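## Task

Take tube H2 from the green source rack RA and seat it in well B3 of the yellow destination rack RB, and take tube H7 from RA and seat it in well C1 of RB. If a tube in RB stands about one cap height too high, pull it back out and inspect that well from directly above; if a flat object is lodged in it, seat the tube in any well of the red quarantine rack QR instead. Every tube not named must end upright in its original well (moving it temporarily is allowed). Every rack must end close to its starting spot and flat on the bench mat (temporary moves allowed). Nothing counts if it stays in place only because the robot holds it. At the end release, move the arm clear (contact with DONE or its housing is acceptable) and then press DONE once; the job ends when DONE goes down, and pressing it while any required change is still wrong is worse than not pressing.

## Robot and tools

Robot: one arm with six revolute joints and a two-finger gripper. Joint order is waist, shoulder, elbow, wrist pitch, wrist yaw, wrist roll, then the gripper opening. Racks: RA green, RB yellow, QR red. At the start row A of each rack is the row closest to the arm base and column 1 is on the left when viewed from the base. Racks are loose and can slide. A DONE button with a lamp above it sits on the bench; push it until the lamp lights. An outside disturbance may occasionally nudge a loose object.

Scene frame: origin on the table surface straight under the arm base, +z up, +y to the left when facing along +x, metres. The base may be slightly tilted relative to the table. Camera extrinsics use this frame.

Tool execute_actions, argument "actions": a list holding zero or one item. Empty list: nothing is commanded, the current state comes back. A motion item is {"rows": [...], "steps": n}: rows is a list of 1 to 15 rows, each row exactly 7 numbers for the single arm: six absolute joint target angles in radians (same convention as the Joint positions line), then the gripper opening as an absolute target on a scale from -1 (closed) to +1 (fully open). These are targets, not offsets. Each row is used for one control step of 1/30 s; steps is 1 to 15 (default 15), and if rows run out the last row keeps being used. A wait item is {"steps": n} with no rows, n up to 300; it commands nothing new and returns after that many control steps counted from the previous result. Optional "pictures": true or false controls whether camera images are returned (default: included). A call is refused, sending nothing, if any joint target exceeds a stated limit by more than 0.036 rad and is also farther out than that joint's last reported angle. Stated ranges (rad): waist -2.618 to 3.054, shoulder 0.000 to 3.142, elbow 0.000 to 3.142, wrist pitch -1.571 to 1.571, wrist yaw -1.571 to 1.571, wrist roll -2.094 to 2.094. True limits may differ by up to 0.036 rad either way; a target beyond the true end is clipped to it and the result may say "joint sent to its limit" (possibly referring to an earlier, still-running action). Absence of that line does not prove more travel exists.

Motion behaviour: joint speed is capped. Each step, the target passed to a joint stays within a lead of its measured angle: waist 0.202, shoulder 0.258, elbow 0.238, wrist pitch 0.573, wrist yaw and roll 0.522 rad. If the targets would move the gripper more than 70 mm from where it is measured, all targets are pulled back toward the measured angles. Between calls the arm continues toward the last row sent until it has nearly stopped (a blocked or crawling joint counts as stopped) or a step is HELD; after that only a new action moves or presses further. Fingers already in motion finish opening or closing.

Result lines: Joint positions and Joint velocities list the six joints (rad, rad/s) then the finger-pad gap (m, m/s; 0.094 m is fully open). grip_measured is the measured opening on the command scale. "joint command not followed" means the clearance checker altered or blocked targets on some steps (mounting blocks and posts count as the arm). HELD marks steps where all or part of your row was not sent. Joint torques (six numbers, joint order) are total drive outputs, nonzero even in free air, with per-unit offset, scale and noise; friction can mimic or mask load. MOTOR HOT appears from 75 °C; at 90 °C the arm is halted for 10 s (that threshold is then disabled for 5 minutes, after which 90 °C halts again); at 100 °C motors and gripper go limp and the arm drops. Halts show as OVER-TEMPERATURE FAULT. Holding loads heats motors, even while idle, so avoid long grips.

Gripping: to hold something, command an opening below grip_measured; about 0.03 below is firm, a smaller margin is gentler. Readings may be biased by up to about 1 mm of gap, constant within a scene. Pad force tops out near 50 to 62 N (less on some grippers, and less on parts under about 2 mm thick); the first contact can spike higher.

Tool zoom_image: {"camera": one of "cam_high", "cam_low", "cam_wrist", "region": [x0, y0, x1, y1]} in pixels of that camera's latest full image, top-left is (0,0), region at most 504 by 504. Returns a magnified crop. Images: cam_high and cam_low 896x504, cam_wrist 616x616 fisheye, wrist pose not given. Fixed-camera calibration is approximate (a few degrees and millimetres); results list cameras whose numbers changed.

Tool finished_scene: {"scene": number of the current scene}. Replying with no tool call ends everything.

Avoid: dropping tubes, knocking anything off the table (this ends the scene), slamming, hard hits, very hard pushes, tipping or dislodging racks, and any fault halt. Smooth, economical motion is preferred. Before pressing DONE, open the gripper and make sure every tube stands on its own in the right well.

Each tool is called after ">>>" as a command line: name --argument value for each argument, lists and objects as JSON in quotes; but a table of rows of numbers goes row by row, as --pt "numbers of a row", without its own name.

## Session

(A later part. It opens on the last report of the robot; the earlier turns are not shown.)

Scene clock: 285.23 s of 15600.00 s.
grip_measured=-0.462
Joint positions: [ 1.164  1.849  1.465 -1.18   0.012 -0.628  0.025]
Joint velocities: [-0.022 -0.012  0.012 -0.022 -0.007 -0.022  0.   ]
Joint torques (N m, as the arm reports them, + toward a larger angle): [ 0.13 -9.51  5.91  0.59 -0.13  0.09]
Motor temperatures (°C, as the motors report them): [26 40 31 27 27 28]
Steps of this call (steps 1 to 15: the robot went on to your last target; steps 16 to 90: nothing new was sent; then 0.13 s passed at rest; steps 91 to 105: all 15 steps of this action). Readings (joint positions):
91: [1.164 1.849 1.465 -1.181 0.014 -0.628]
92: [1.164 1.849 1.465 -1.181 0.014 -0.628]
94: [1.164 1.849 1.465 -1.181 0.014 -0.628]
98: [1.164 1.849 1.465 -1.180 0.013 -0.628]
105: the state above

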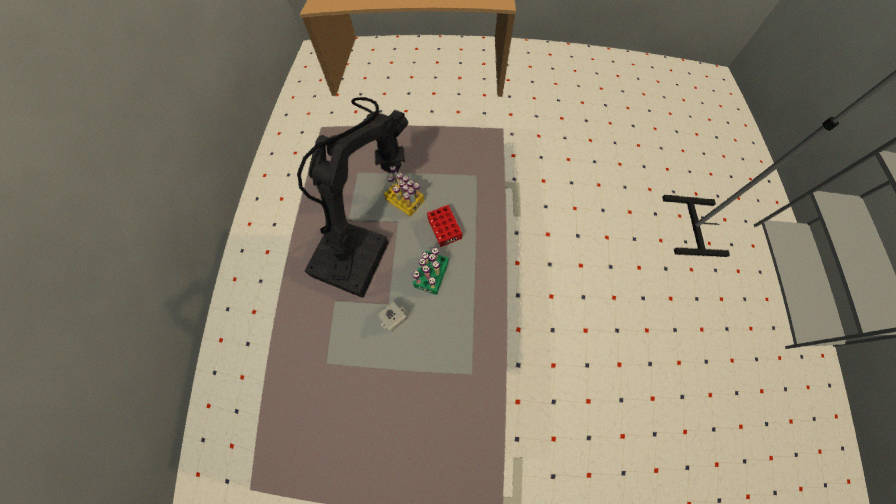

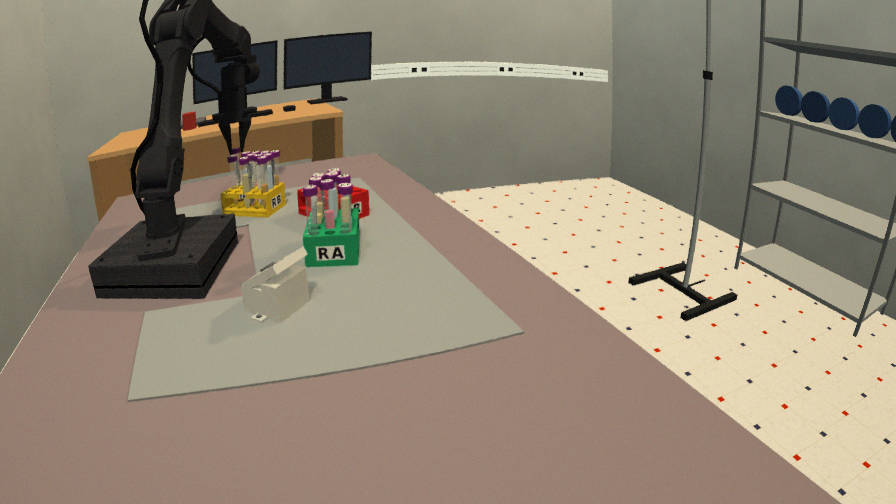

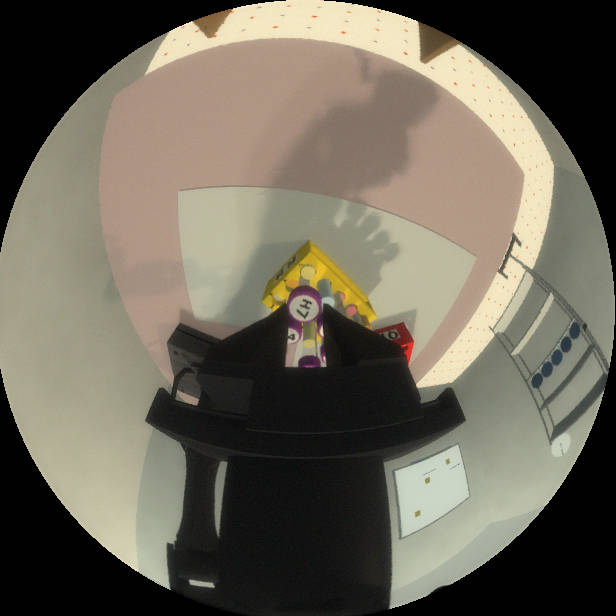

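>>> execute_actions --actions '[]'

Scene clock: 304.00 s of 15600.00 s.
grip_measured=-0.462
Joint positions: [ 1.164  1.849  1.465 -1.18   0.012 -0.628  0.025]
Joint velocities: [-0.012  0.002 -0.022 -0.022 -0.037 -0.022  0.   ]
Joint torques (N m, as the arm reports them, + toward a larger angle): [ 0.12 -9.56  5.94  0.61 -0.12  0.08]
Motor temperatures (°C, as the motors report them): [26 41 31 27 27 28]
Steps of this call (steps 1 to 15: the robot went on to your last target; steps 16 to 90: nothing new was sent; then 15.77 s passed at rest). Readings (joint positions):
1: [1.164 1.849 1.465 -1.180 0.012 -0.628]
2: [1.164 1.849 1.465 -1.180 0.012 -0.628]
4: [1.164 1.849 1.465 -1.180 0.012 -0.628]
8: [1.164 1.849 1.465 -1.180 0.012 -0.628]
90: the state above
The arm was judged still, so your last target was given up. Only a new action makes it travel on or press farther. Fingers that are still opening or closing keep moving.

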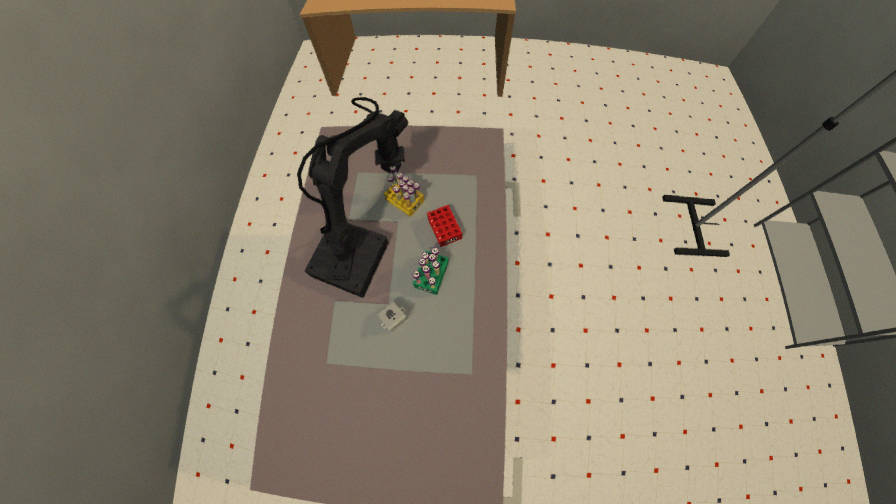

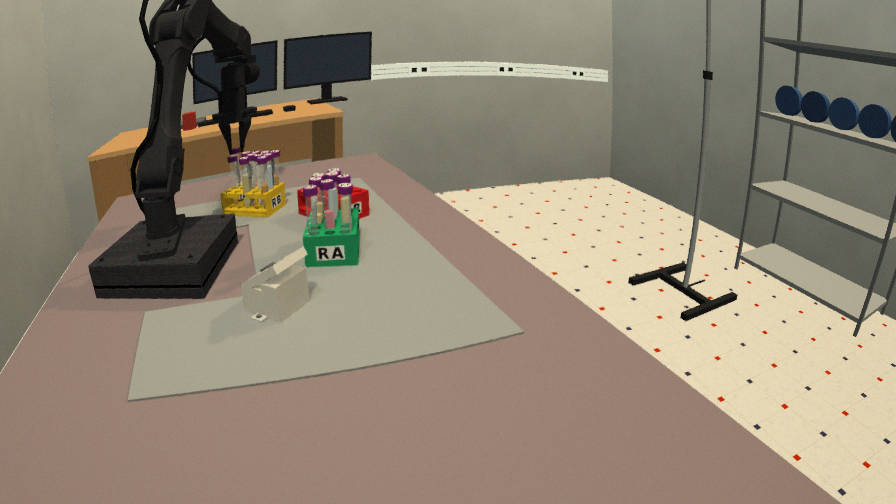

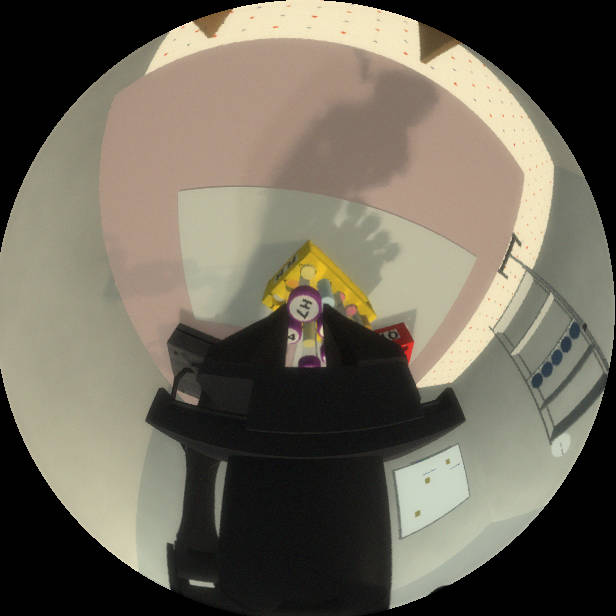

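>>> execute_actions --actions '[{"rows":[[1.188,1.835,1.466,-1.128,0,-0.62,-0.44]],"steps":15}]'

>>> zoom_image --camera "cam_wrist" --region '[220,230,380,380]'

Scene clock: 306.17 s of 15600.00 s.
grip_measured=-0.442
Joint positions: [ 1.183  1.849  1.465 -1.151  0.01  -0.628  0.026]
Joint velocities: [-0.002 -0.012  0.007  0.037 -0.007  0.037 -0.001]
Joint torques (N m, as the arm reports them, + toward a larger angle): [ 0.51 -9.54  5.98  0.66 -0.1   0.1 ]
Motor temperatures (°C, as the motors report them): [26 41 31 27 27 28]
Steps of this call (steps 1 to 50: nothing new was sent; steps 51 to 65: all 15 steps of this action). Readings (joint positions):
51: [1.166 1.849 1.465 -1.178 0.012 -0.628]
52: [1.169 1.849 1.465 -1.173 0.012 -0.628]
54: [1.177 1.849 1.465 -1.164 0.012 -0.628]
58: [1.183 1.849 1.465 -1.155 0.010 -0.628]
65: the state above

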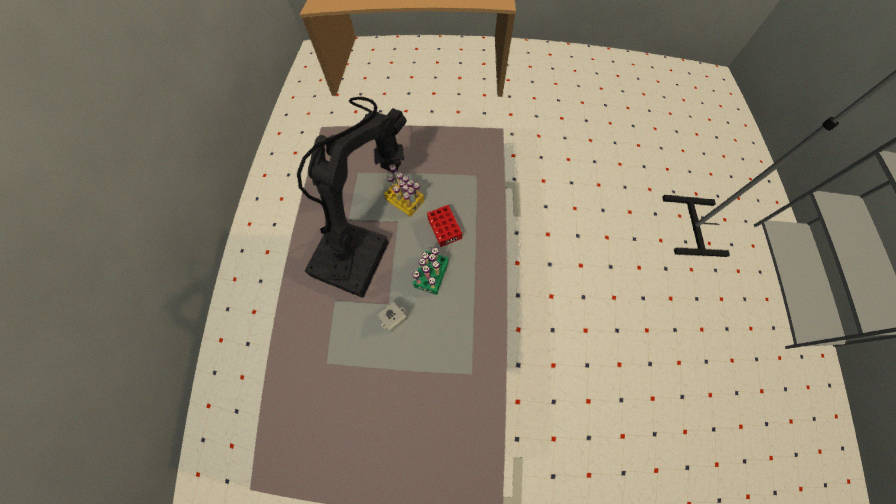

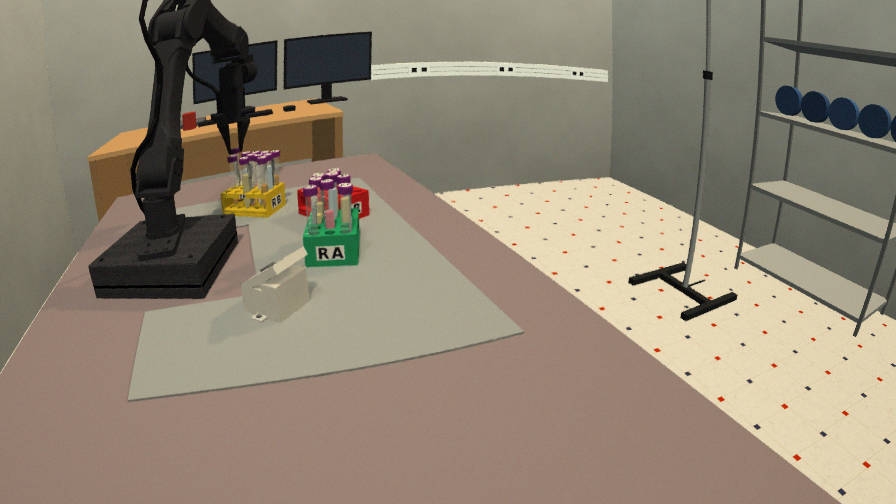

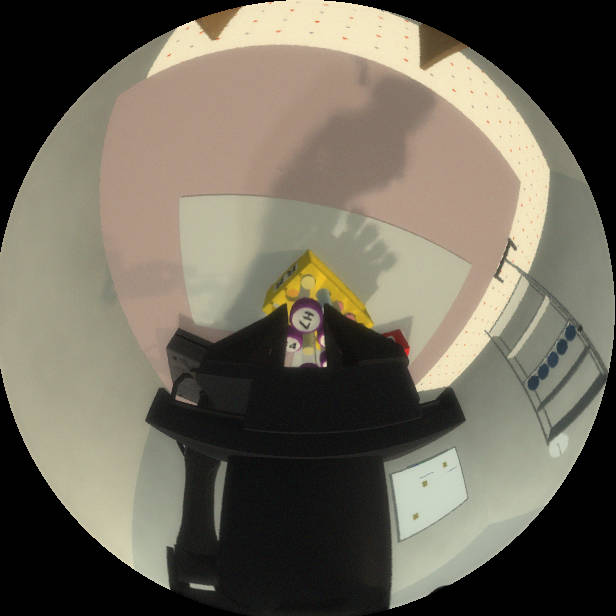

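Region (220, 230, 380, 380) of cam_wrist's 616x616 image, scaled by 3.150, with more detail than that image has; it fills the top 472 rows of this view, and the rest is white.

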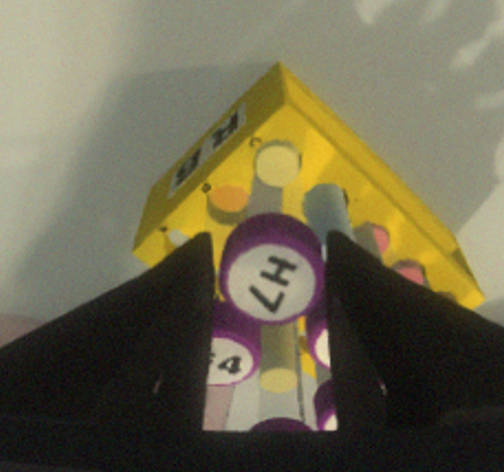

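>>> execute_actions --actions '[{"rows":[[1.19,1.835,1.452,-1.11,0,-0.62,-0.44],[1.19,1.835,1.452,-1.11,0,-0.62,-0.44],[1.19,1.835,1.452,-1.11,0,-0.62,-0.44],[1.19,1.835,1.452,-1.11,0,-0.62,-0.44],[1.19,1.835,1.452,-1.11,0,-0.62,-0.44],[1.19,1.835,1.452,-1.11,0,-0.62,-0.44],[1.19,1.835,1.452,-1.11,0,-0.62,-0.48],[1.19,1.835,1.452,-1.11,0,-0.62,-0.51],[1.19,1.835,1.452,-1.11,0,-0.62,-0.54],[1.19,1.835,1.452,-1.11,0,-0.62,-0.56],[1.19,1.835,1.452,-1.11,0,-0.62,-0.585]],"steps":15}]'

>>> execute_actions --actions '[{"rows":[[1.185,1.83,1.49,-1.14,0,-0.62,-0.585],[1.185,1.83,1.50,-1.16,0,-0.62,-0.585],[1.183,1.83,1.51,-1.18,0,-0.62,-0.585],[1.18,1.83,1.52,-1.20,0,-0.62,-0.585],[1.178,1.83,1.53,-1.22,0,-0.62,-0.585],[1.175,1.83,1.54,-1.235,0,-0.62,-0.585],[1.173,1.83,1.55,-1.25,0,-0.62,-0.585],[1.17,1.83,1.56,-1.26,0,-0.62,-0.585]],"steps":12}]'

Scene clock: 312.33 s of 15600.00 s.
grip_measured=-0.560
Joint positions: [ 1.183  1.849  1.456 -1.135  0.01  -0.628  0.021]
Joint velocities: [-0.002  0.007 -0.012  0.022 -0.022 -0.007 -0.001]
Joint torques (N m, as the arm reports them, + toward a larger angle): [ 0.59 -9.56  5.56  0.69 -0.1   0.09]
Motor temperatures (°C, as the motors report them): [26 41 31 27 27 28]
Steps of this call (steps 1 to 15: the robot went on to your last target; steps 16 to 90: nothing new was sent; then 2.67 s passed at rest; steps 91 to 105: all 15 steps of this action). Readings (joint positions):
91: [1.183 1.849 1.463 -1.149 0.010 -0.628]
92: [1.183 1.849 1.462 -1.145 0.010 -0.628]
94: [1.183 1.849 1.458 -1.140 0.010 -0.628]
98: [1.183 1.849 1.456 -1.137 0.010 -0.628]
105: the state above

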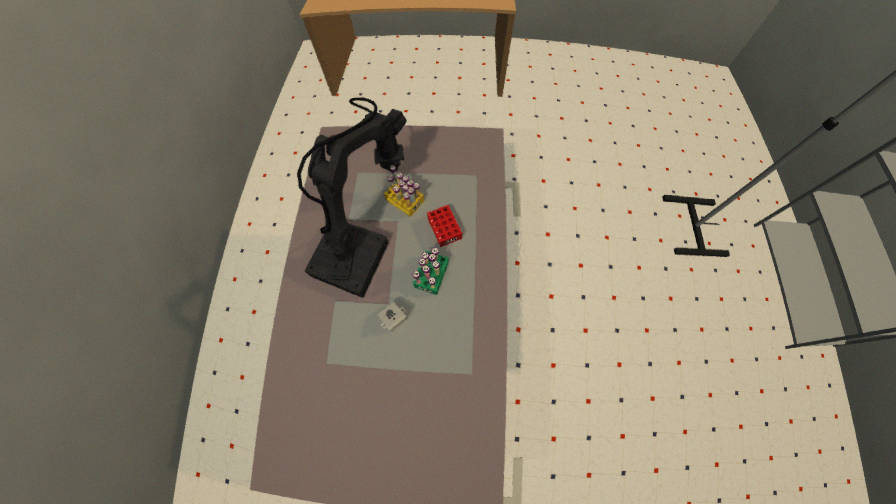

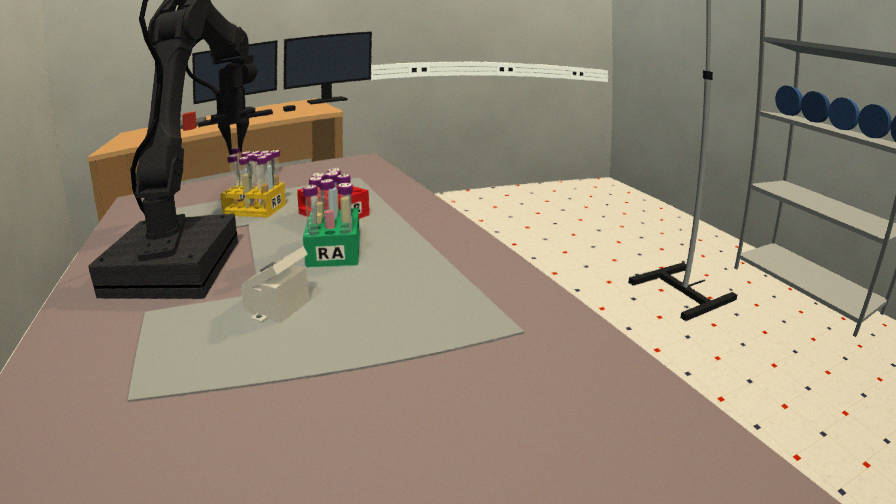

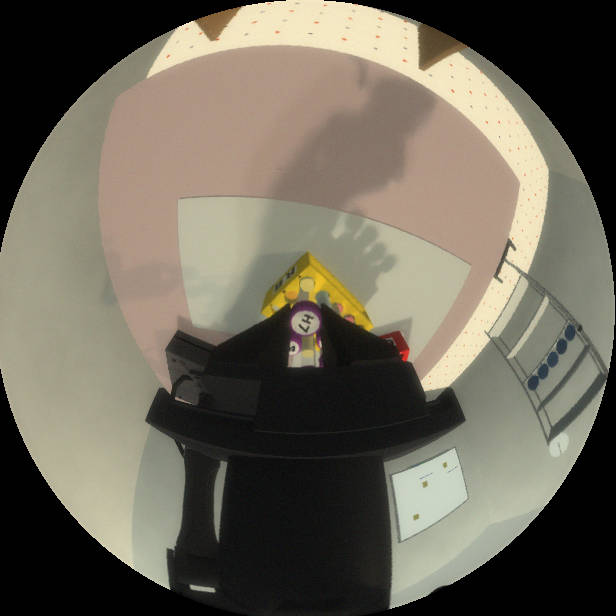

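Scene clock: 312.73 s of 15600.00 s.
grip_measured=-0.560
Joint positions: [ 1.178  1.849  1.529 -1.223  0.01  -0.628  0.021]
Joint velocities: [-0.022 -0.002  0.002 -0.081 -0.11  -0.022 -0.001]
Joint torques (N m, as the arm reports them, + toward a larger angle): [-0.77 -9.99  8.43  0.28 -0.09  0.09]
Motor temperatures (°C, as the motors report them): [26 41 31 27 27 28]
Steps of this call (steps 1 to 12: all 12 steps of this action). Readings (joint positions):
1: [1.183 1.849 1.456 -1.135 0.010 -0.628]
2: [1.183 1.849 1.457 -1.138 0.010 -0.628]
4: [1.183 1.849 1.467 -1.152 0.010 -0.628]
8: [1.182 1.849 1.509 -1.197 0.010 -0.628]
12: the state above

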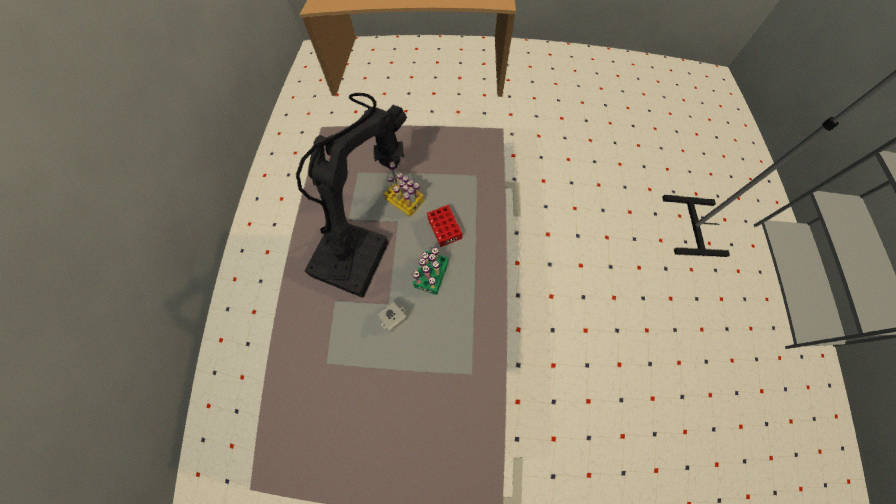

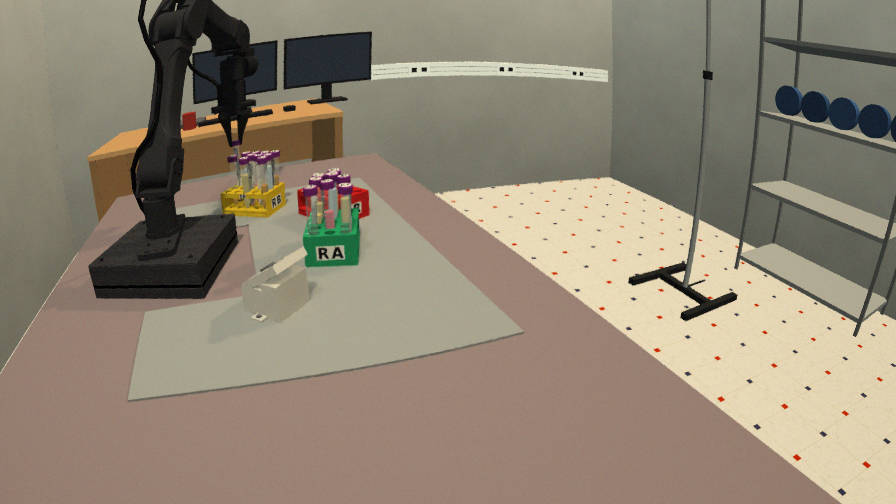

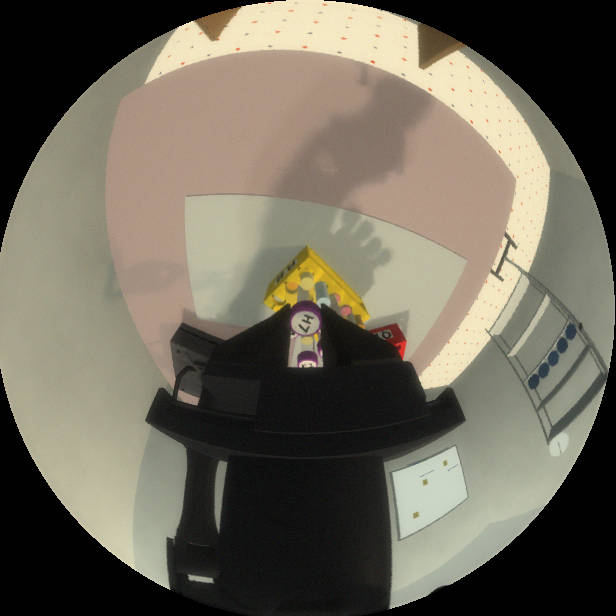

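>>> execute_actions --actions '[{"rows":[[1.17,1.825,1.58,-1.28,0,-0.62,-0.585],[1.17,1.825,1.60,-1.30,0,-0.62,-0.585],[1.17,1.825,1.62,-1.32,0,-0.62,-0.585],[1.17,1.825,1.64,-1.34,0,-0.62,-0.585],[1.17,1.825,1.66,-1.36,0,-0.62,-0.585],[1.17,1.825,1.68,-1.38,0,-0.62,-0.585],[1.17,1.825,1.70,-1.40,0,-0.62,-0.585],[1.17,1.825,1.73,-1.43,0,-0.62,-0.585],[1.17,1.83,1.76,-1.46,0,-0.62,-0.585],[1.17,1.83,1.79,-1.48,0,-0.62,-0.585],[1.17,1.84,1.82,-1.50,0,-0.62,-0.585],[1.17,1.84,1.85,-1.52,0,-0.62,-0.585],[1.17,1.85,1.88,-1.54,0,-0.62,-0.585],[1.17,1.85,1.91,-1.56,0,-0.62,-0.585],[1.17,1.85,1.94,-1.57,0,-0.62,-0.585]],"steps":15}]' --pictures false

>>> execute_actions --actions '[{"rows":[[1.17,1.83,1.96,-1.57,0,-0.62,-0.585],[1.17,1.81,1.98,-1.57,0,-0.62,-0.585],[1.17,1.79,1.99,-1.57,0,-0.62,-0.585],[1.17,1.77,2.0,-1.57,0,-0.62,-0.585]],"steps":12}]'

>>> zoom_image --camera "cam_wrist" --region '[220,230,380,380]'

>>> zoom_image --camera "cam_high" --region '[360,160,500,350]'

Scene clock: 319.57 s of 15600.00 s.
grip_measured=-0.560
Joint positions: [ 1.178  1.849  1.858 -1.483  0.008 -0.628  0.021]
Joint velocities: [ 0.007 -0.002  0.877 -0.579  0.007 -0.037 -0.   ]
Joint torques (N m, as the arm reports them, + toward a larger angle): [-0.82 -8.4   8.24  0.51 -0.08  0.09]
Motor temperatures (°C, as the motors report them): [26 42 32 27 27 28]
Steps of this call (steps 1 to 15: the robot went on to your last target; steps 16 to 90: nothing new was sent; then 3.33 s passed at rest; steps 91 to 105: all 15 steps of this action). Readings (joint positions):
91: [1.178 1.849 1.532 -1.231 0.008 -0.628]
92: [1.178 1.849 1.539 -1.239 0.008 -0.628]
94: [1.178 1.849 1.569 -1.267 0.008 -0.628]
98: [1.178 1.849 1.655 -1.336 0.008 -0.628]
105: the state above

Scene clock: 319.97 s of 15600.00 s.
grip_measured=-0.560
Joint positions: [ 1.178  1.788  1.974 -1.558  0.008 -0.628  0.021]
Joint velocities: [ 0.007  0.002 -0.012 -0.022 -0.022  0.022 -0.001]
Joint torques (N m, as the arm reports them, + toward a larger angle): [-0.81 -9.11  7.88  0.69 -0.07  0.08]
Motor temperatures (°C, as the motors report them): [26 42 32 27 27 28]
Steps of this call (steps 1 to 12: all 12 steps of this action). Readings (joint positions):
1: [1.178 1.849 1.887 -1.498 0.008 -0.628]
2: [1.178 1.848 1.912 -1.510 0.008 -0.628]
4: [1.178 1.836 1.946 -1.522 0.008 -0.628]
8: [1.178 1.797 1.971 -1.544 0.008 -0.628]
12: the state above

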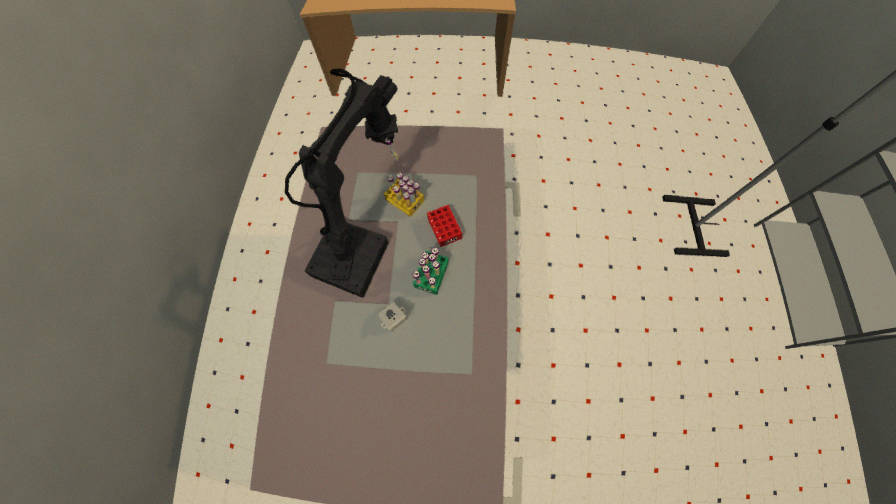

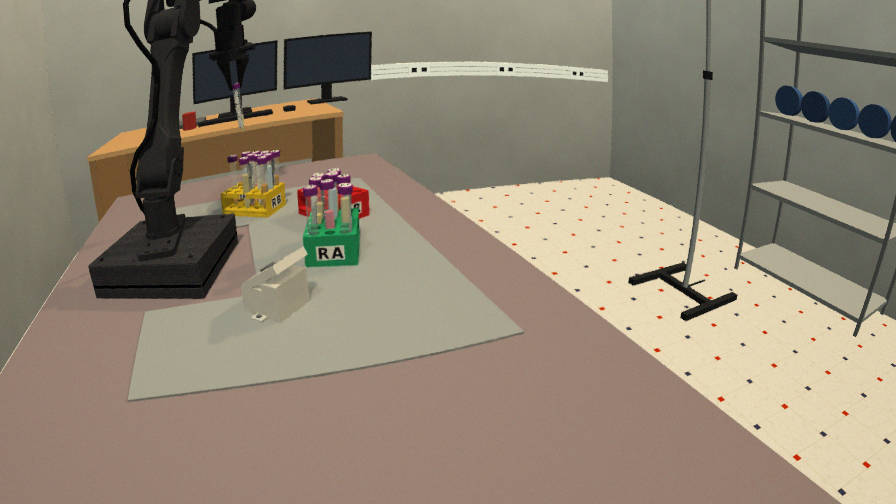

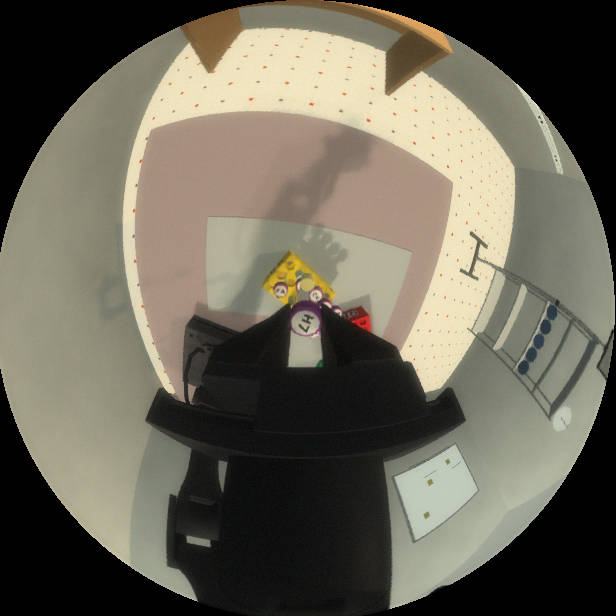

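Region (220, 230, 380, 380) of cam_wrist's 616x616 image, scaled by 3.150, with more detail than that image has; it fills the top 472 rows of this view, and the rest is white.

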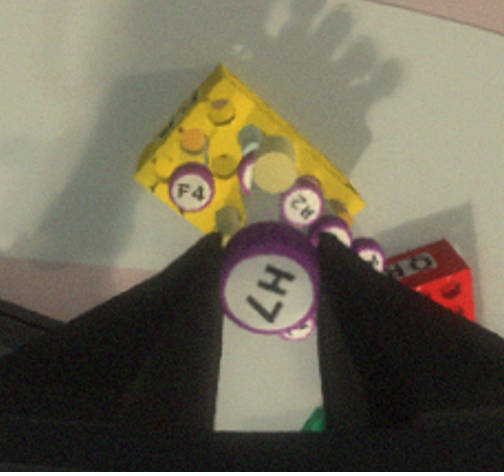

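Region (360, 160, 500, 350) of cam_high's 896x504 image, scaled by 2.653, with more detail than that image has; it fills the left 371 columns of this view, and the rest is white.

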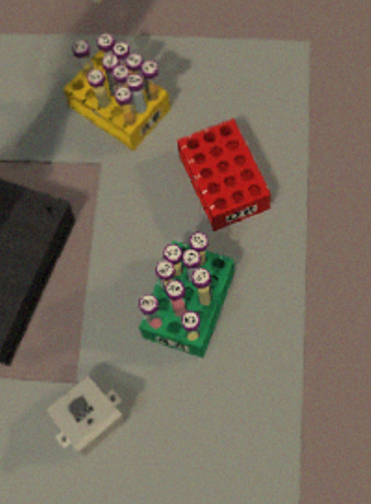

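>>> zoom_image --camera "cam_wrist" --region '[260,245,320,305]'

Region (260, 245, 320, 305) of cam_wrist's 616x616 image, scaled by 8.400, with more detail than that image has.

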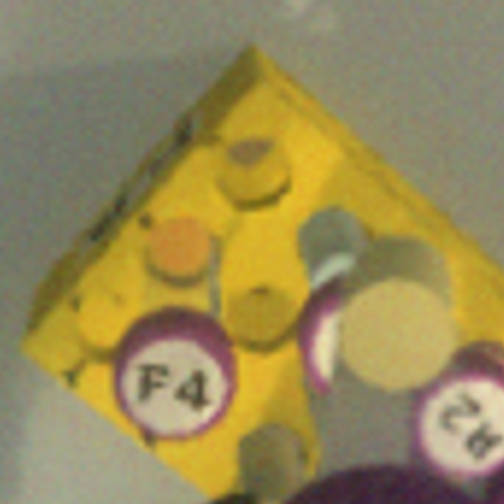

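>>> execute_actions --actions '[{"rows":[[1.14,1.77,2,-1.57,0,-0.6,-0.585],[1.10,1.77,2,-1.57,0,-0.56,-0.585],[1.05,1.77,2,-1.57,0,-0.52,-0.585],[0.99,1.77,2,-1.57,0,-0.47,-0.585],[0.93,1.77,2,-1.57,0,-0.42,-0.585],[0.87,1.77,2,-1.57,0,-0.37,-0.585],[0.81,1.77,2,-1.57,0,-0.32,-0.585],[0.75,1.77,2,-1.57,0,-0.27,-0.585],[0.69,1.77,2,-1.57,0,-0.22,-0.585],[0.63,1.78,2,-1.57,0,-0.17,-0.585],[0.57,1.79,2,-1.57,0,-0.12,-0.585],[0.52,1.80,1.99,-1.57,0,-0.08,-0.585],[0.48,1.81,1.98,-1.57,0,-0.04,-0.585],[0.45,1.82,1.97,-1.57,0,-0.02,-0.585],[0.42,1.83,1.96,-1.57,0,0,-0.585]],"steps":15}]' --pictures false

>>> execute_actions --actions '[{"rows":[[0.42,1.84,1.94,-1.56,0,0,-0.585],[0.42,1.85,1.92,-1.54,0,0,-0.585],[0.42,1.86,1.90,-1.52,0,0,-0.585],[0.42,1.87,1.88,-1.50,0,0,-0.585],[0.42,1.88,1.86,-1.48,0,0,-0.585],[0.42,1.89,1.84,-1.46,0,0,-0.585],[0.42,1.90,1.82,-1.44,0,0,-0.585],[0.42,1.905,1.80,-1.42,0,0,-0.585],[0.42,1.905,1.78,-1.40,0,0,-0.585],[0.42,1.905,1.758,-1.385,0,0,-0.585]],"steps":15}]'

>>> execute_actions --actions '[{"steps":6}]'

>>> zoom_image --camera "cam_wrist" --region '[220,230,380,380]'

Scene clock: 333.50 s of 15600.00 s.
grip_measured=-0.560
Joint positions: [ 0.463  1.813  1.974 -1.564  0.006 -0.152  0.021]
Joint velocities: [-1.053  0.237 -0.012  0.007  0.037  0.96  -0.001]
Joint torques (N m, as the arm reports them, + toward a larger angle): [ 2.15 -7.8   4.48  0.63 -0.15  0.03]
Motor temperatures (°C, as the motors report them): [26 41 32 27 27 28]
Steps of this call (steps 1 to 15: the robot went on to your last target; steps 16 to 90: nothing new was sent; then 10.03 s passed at rest; steps 91 to 105: all 15 steps of this action). Readings (joint positions):
91: [1.174 1.788 1.974 -1.564 0.006 -0.626]
92: [1.164 1.788 1.974 -1.564 0.002 -0.617]
94: [1.109 1.788 1.974 -1.564 -0.008 -0.581]
98: [0.870 1.788 1.974 -1.564 -0.010 -0.446]
105: the state above

Scene clock: 334.00 s of 15600.00 s.
grip_measured=-0.560
Joint positions: [ 0.415  1.935  1.749 -1.432  0.005 -0.014  0.021]
Joint velocities: [-0.007 -0.007  0.007  0.11   0.037  0.051  0.   ]
Joint torques (N m, as the arm reports them, + toward a larger angle): [  0.41 -11.48   6.55   0.55  -0.06   0.09]
Motor temperatures (°C, as the motors report them): [26 41 32 27 27 28]
Steps of this call (steps 1 to 15: all 15 steps of this action). Readings (joint positions):
1: [0.432 1.821 1.970 -1.562 0.010 -0.122]
2: [0.412 1.828 1.958 -1.560 0.013 -0.098]
4: [0.400 1.843 1.922 -1.551 0.015 -0.064]
8: [0.412 1.890 1.838 -1.506 0.009 -0.032]
15: the state above

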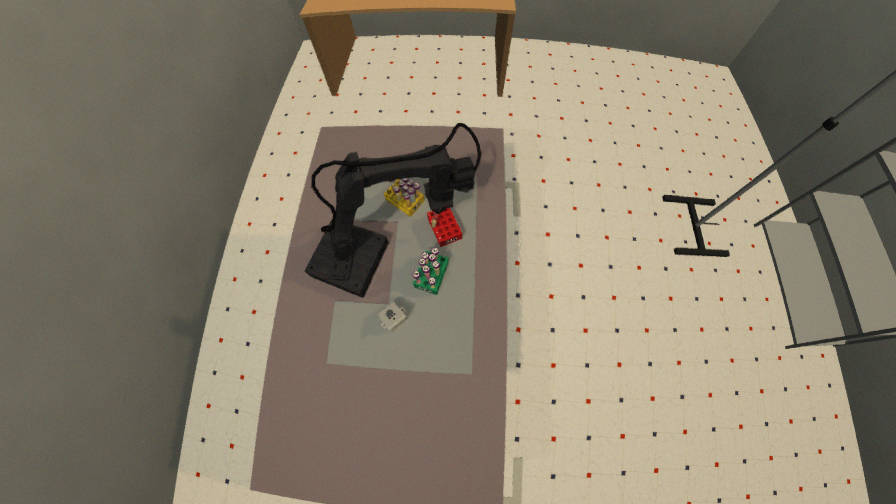

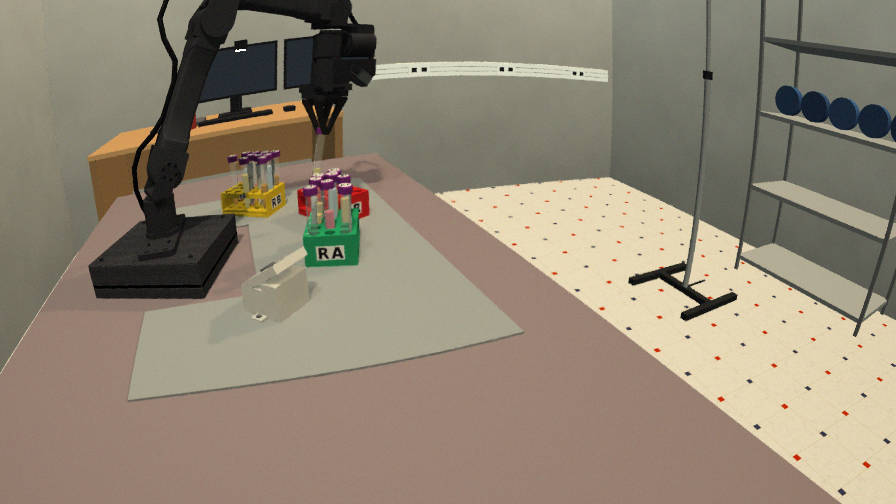

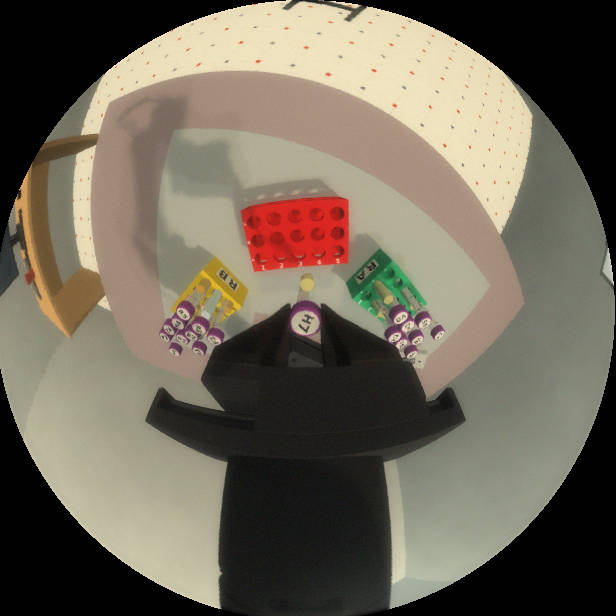

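Scene clock: 334.20 s of 15600.00 s.
grip_measured=-0.560
Joint positions: [ 0.415  1.934  1.749 -1.413  0.005 -0.01   0.021]
Joint velocities: [-0.012 -0.002 -0.022 -0.007  0.051 -0.022  0.   ]
Joint torques (N m, as the arm reports them, + toward a larger angle): [  0.38 -11.47   6.62   0.55  -0.04   0.09]
Motor temperatures (°C, as the motors report them): [26 42 32 27 27 28]
Steps of this call (steps 1 to 6: the robot went on to your last target). Readings (joint positions):
1: [0.415 1.935 1.749 -1.427 0.005 -0.012]
2: [0.415 1.934 1.749 -1.422 0.005 -0.012]
4: [0.415 1.934 1.749 -1.416 0.005 -0.011]
6: the state above

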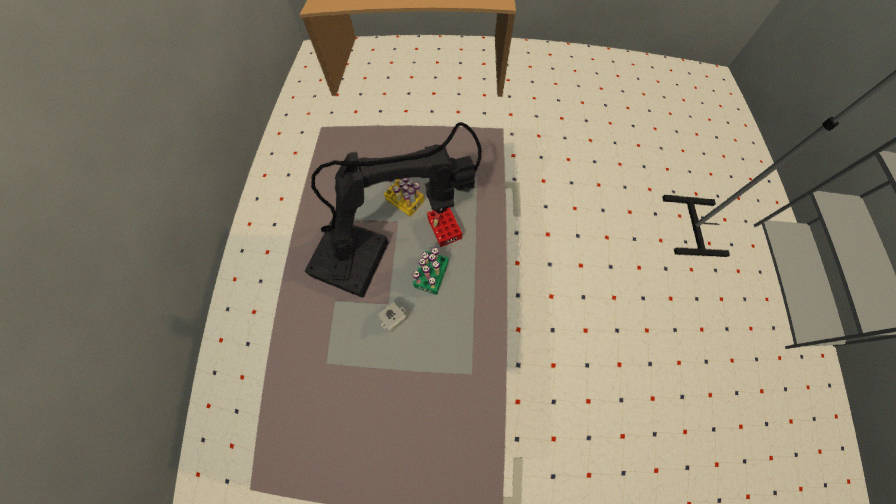

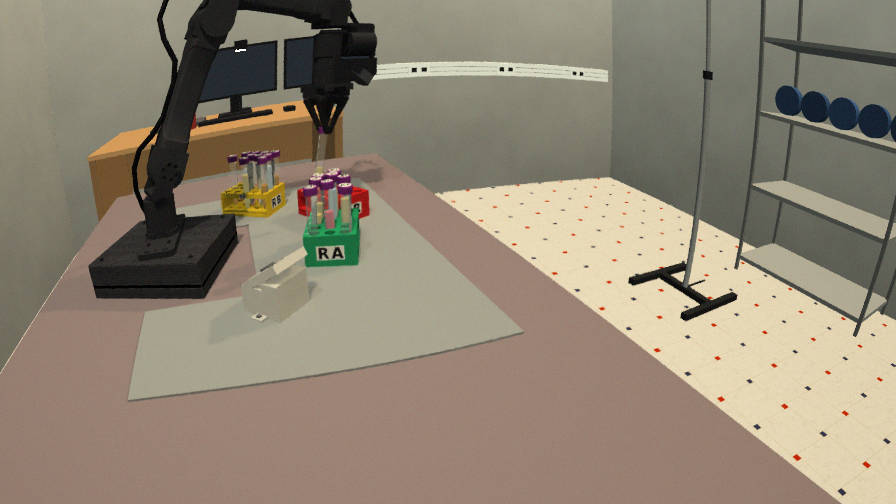

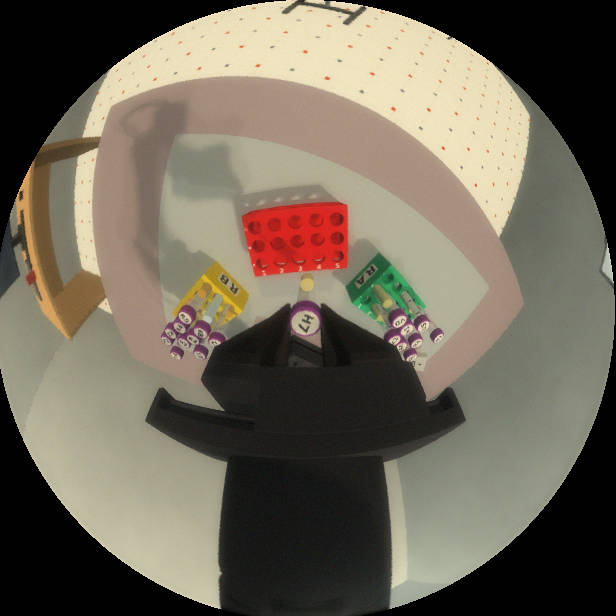

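Region (220, 230, 380, 380) of cam_wrist's 616x616 image, scaled by 3.150, with more detail than that image has; it fills the top 472 rows of this view, and the rest is white.

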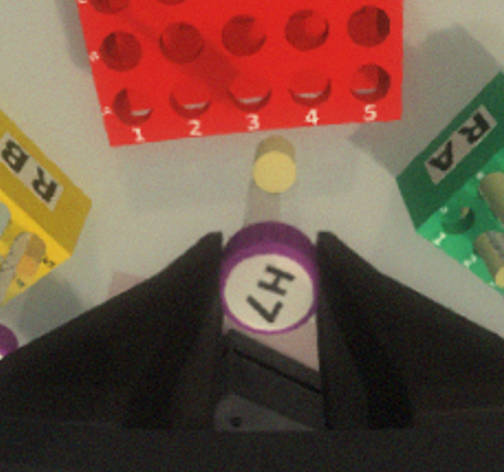

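>>> execute_actions --actions '[{"rows":[[0.425,1.905,1.755,-1.37,0,0,-0.585],[0.43,1.905,1.755,-1.35,0,0,-0.585],[0.435,1.905,1.755,-1.33,0,0,-0.585],[0.44,1.905,1.755,-1.31,0,0,-0.585],[0.443,1.905,1.755,-1.30,0,0,-0.585]],"steps":15}]'

>>> zoom_image --camera "cam_wrist" --region '[220,230,380,380]'

>>> zoom_image --camera "cam_low" --region '[250,80,410,240]'

Scene clock: 339.43 s of 15600.00 s.
grip_measured=-0.560
Joint positions: [ 0.439  1.934  1.749 -1.329  0.003 -0.008  0.021]
Joint velocities: [-0.012 -0.007 -0.002 -0.022 -0.022 -0.037 -0.001]
Joint torques (N m, as the arm reports them, + toward a larger angle): [  0.32 -11.57   6.51   0.71  -0.02   0.09]
Motor temperatures (°C, as the motors report them): [26 43 32 27 27 28]
Steps of this call (steps 1 to 30: the robot went on to your last target; steps 31 to 90: nothing new was sent; then 1.73 s passed at rest; steps 91 to 105: all 15 steps of this action). Readings (joint positions):
91: [0.415 1.934 1.749 -1.408 0.005 -0.009]
92: [0.415 1.934 1.749 -1.404 0.005 -0.009]
94: [0.420 1.934 1.749 -1.387 0.005 -0.008]
98: [0.437 1.934 1.749 -1.347 0.004 -0.008]
105: the state above

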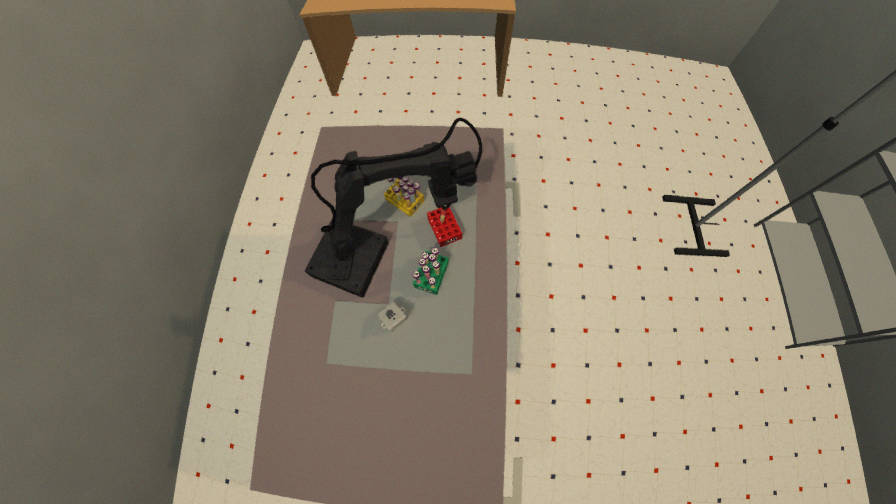

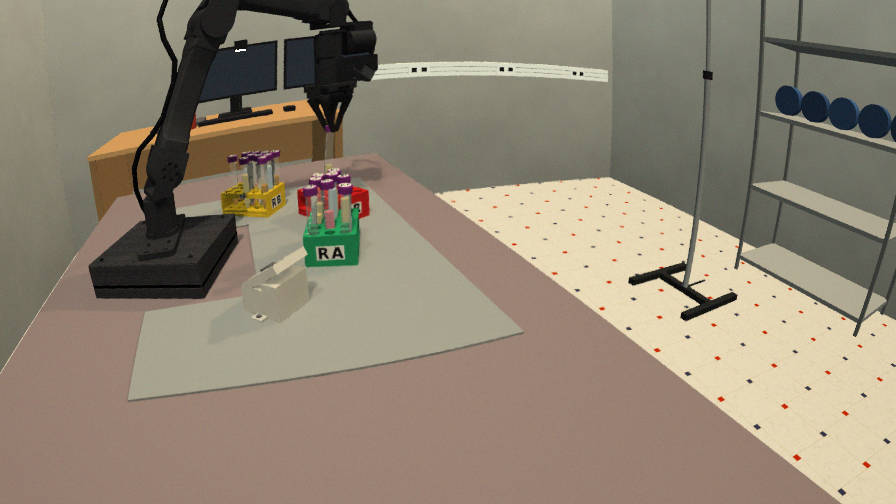

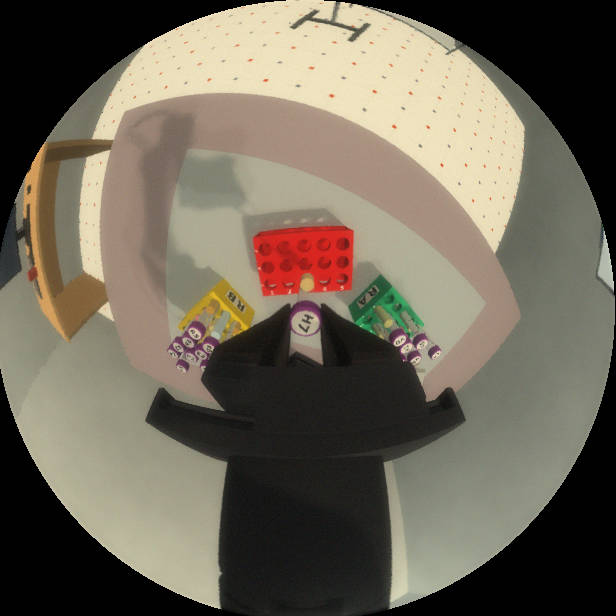

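Region (220, 230, 380, 380) of cam_wrist's 616x616 image, scaled by 3.150, with more detail than that image has; it fills the top 472 rows of this view, and the rest is white.

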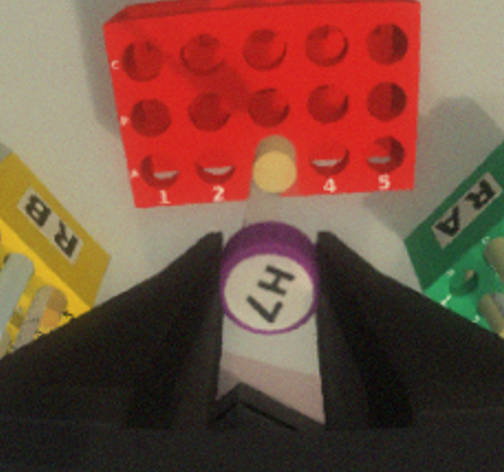

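Region (250, 80, 410, 240) of cam_low's 896x504 image, scaled by 3.150, with more detail than that image has.

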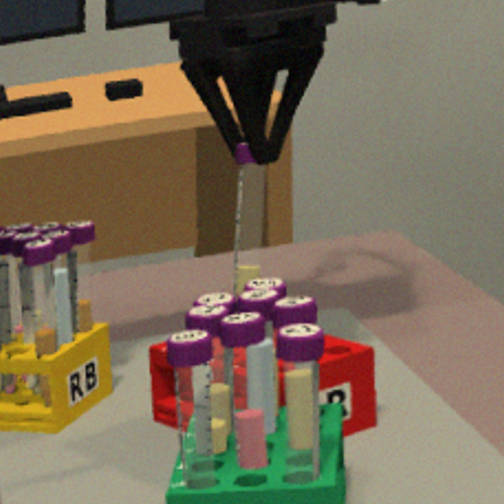

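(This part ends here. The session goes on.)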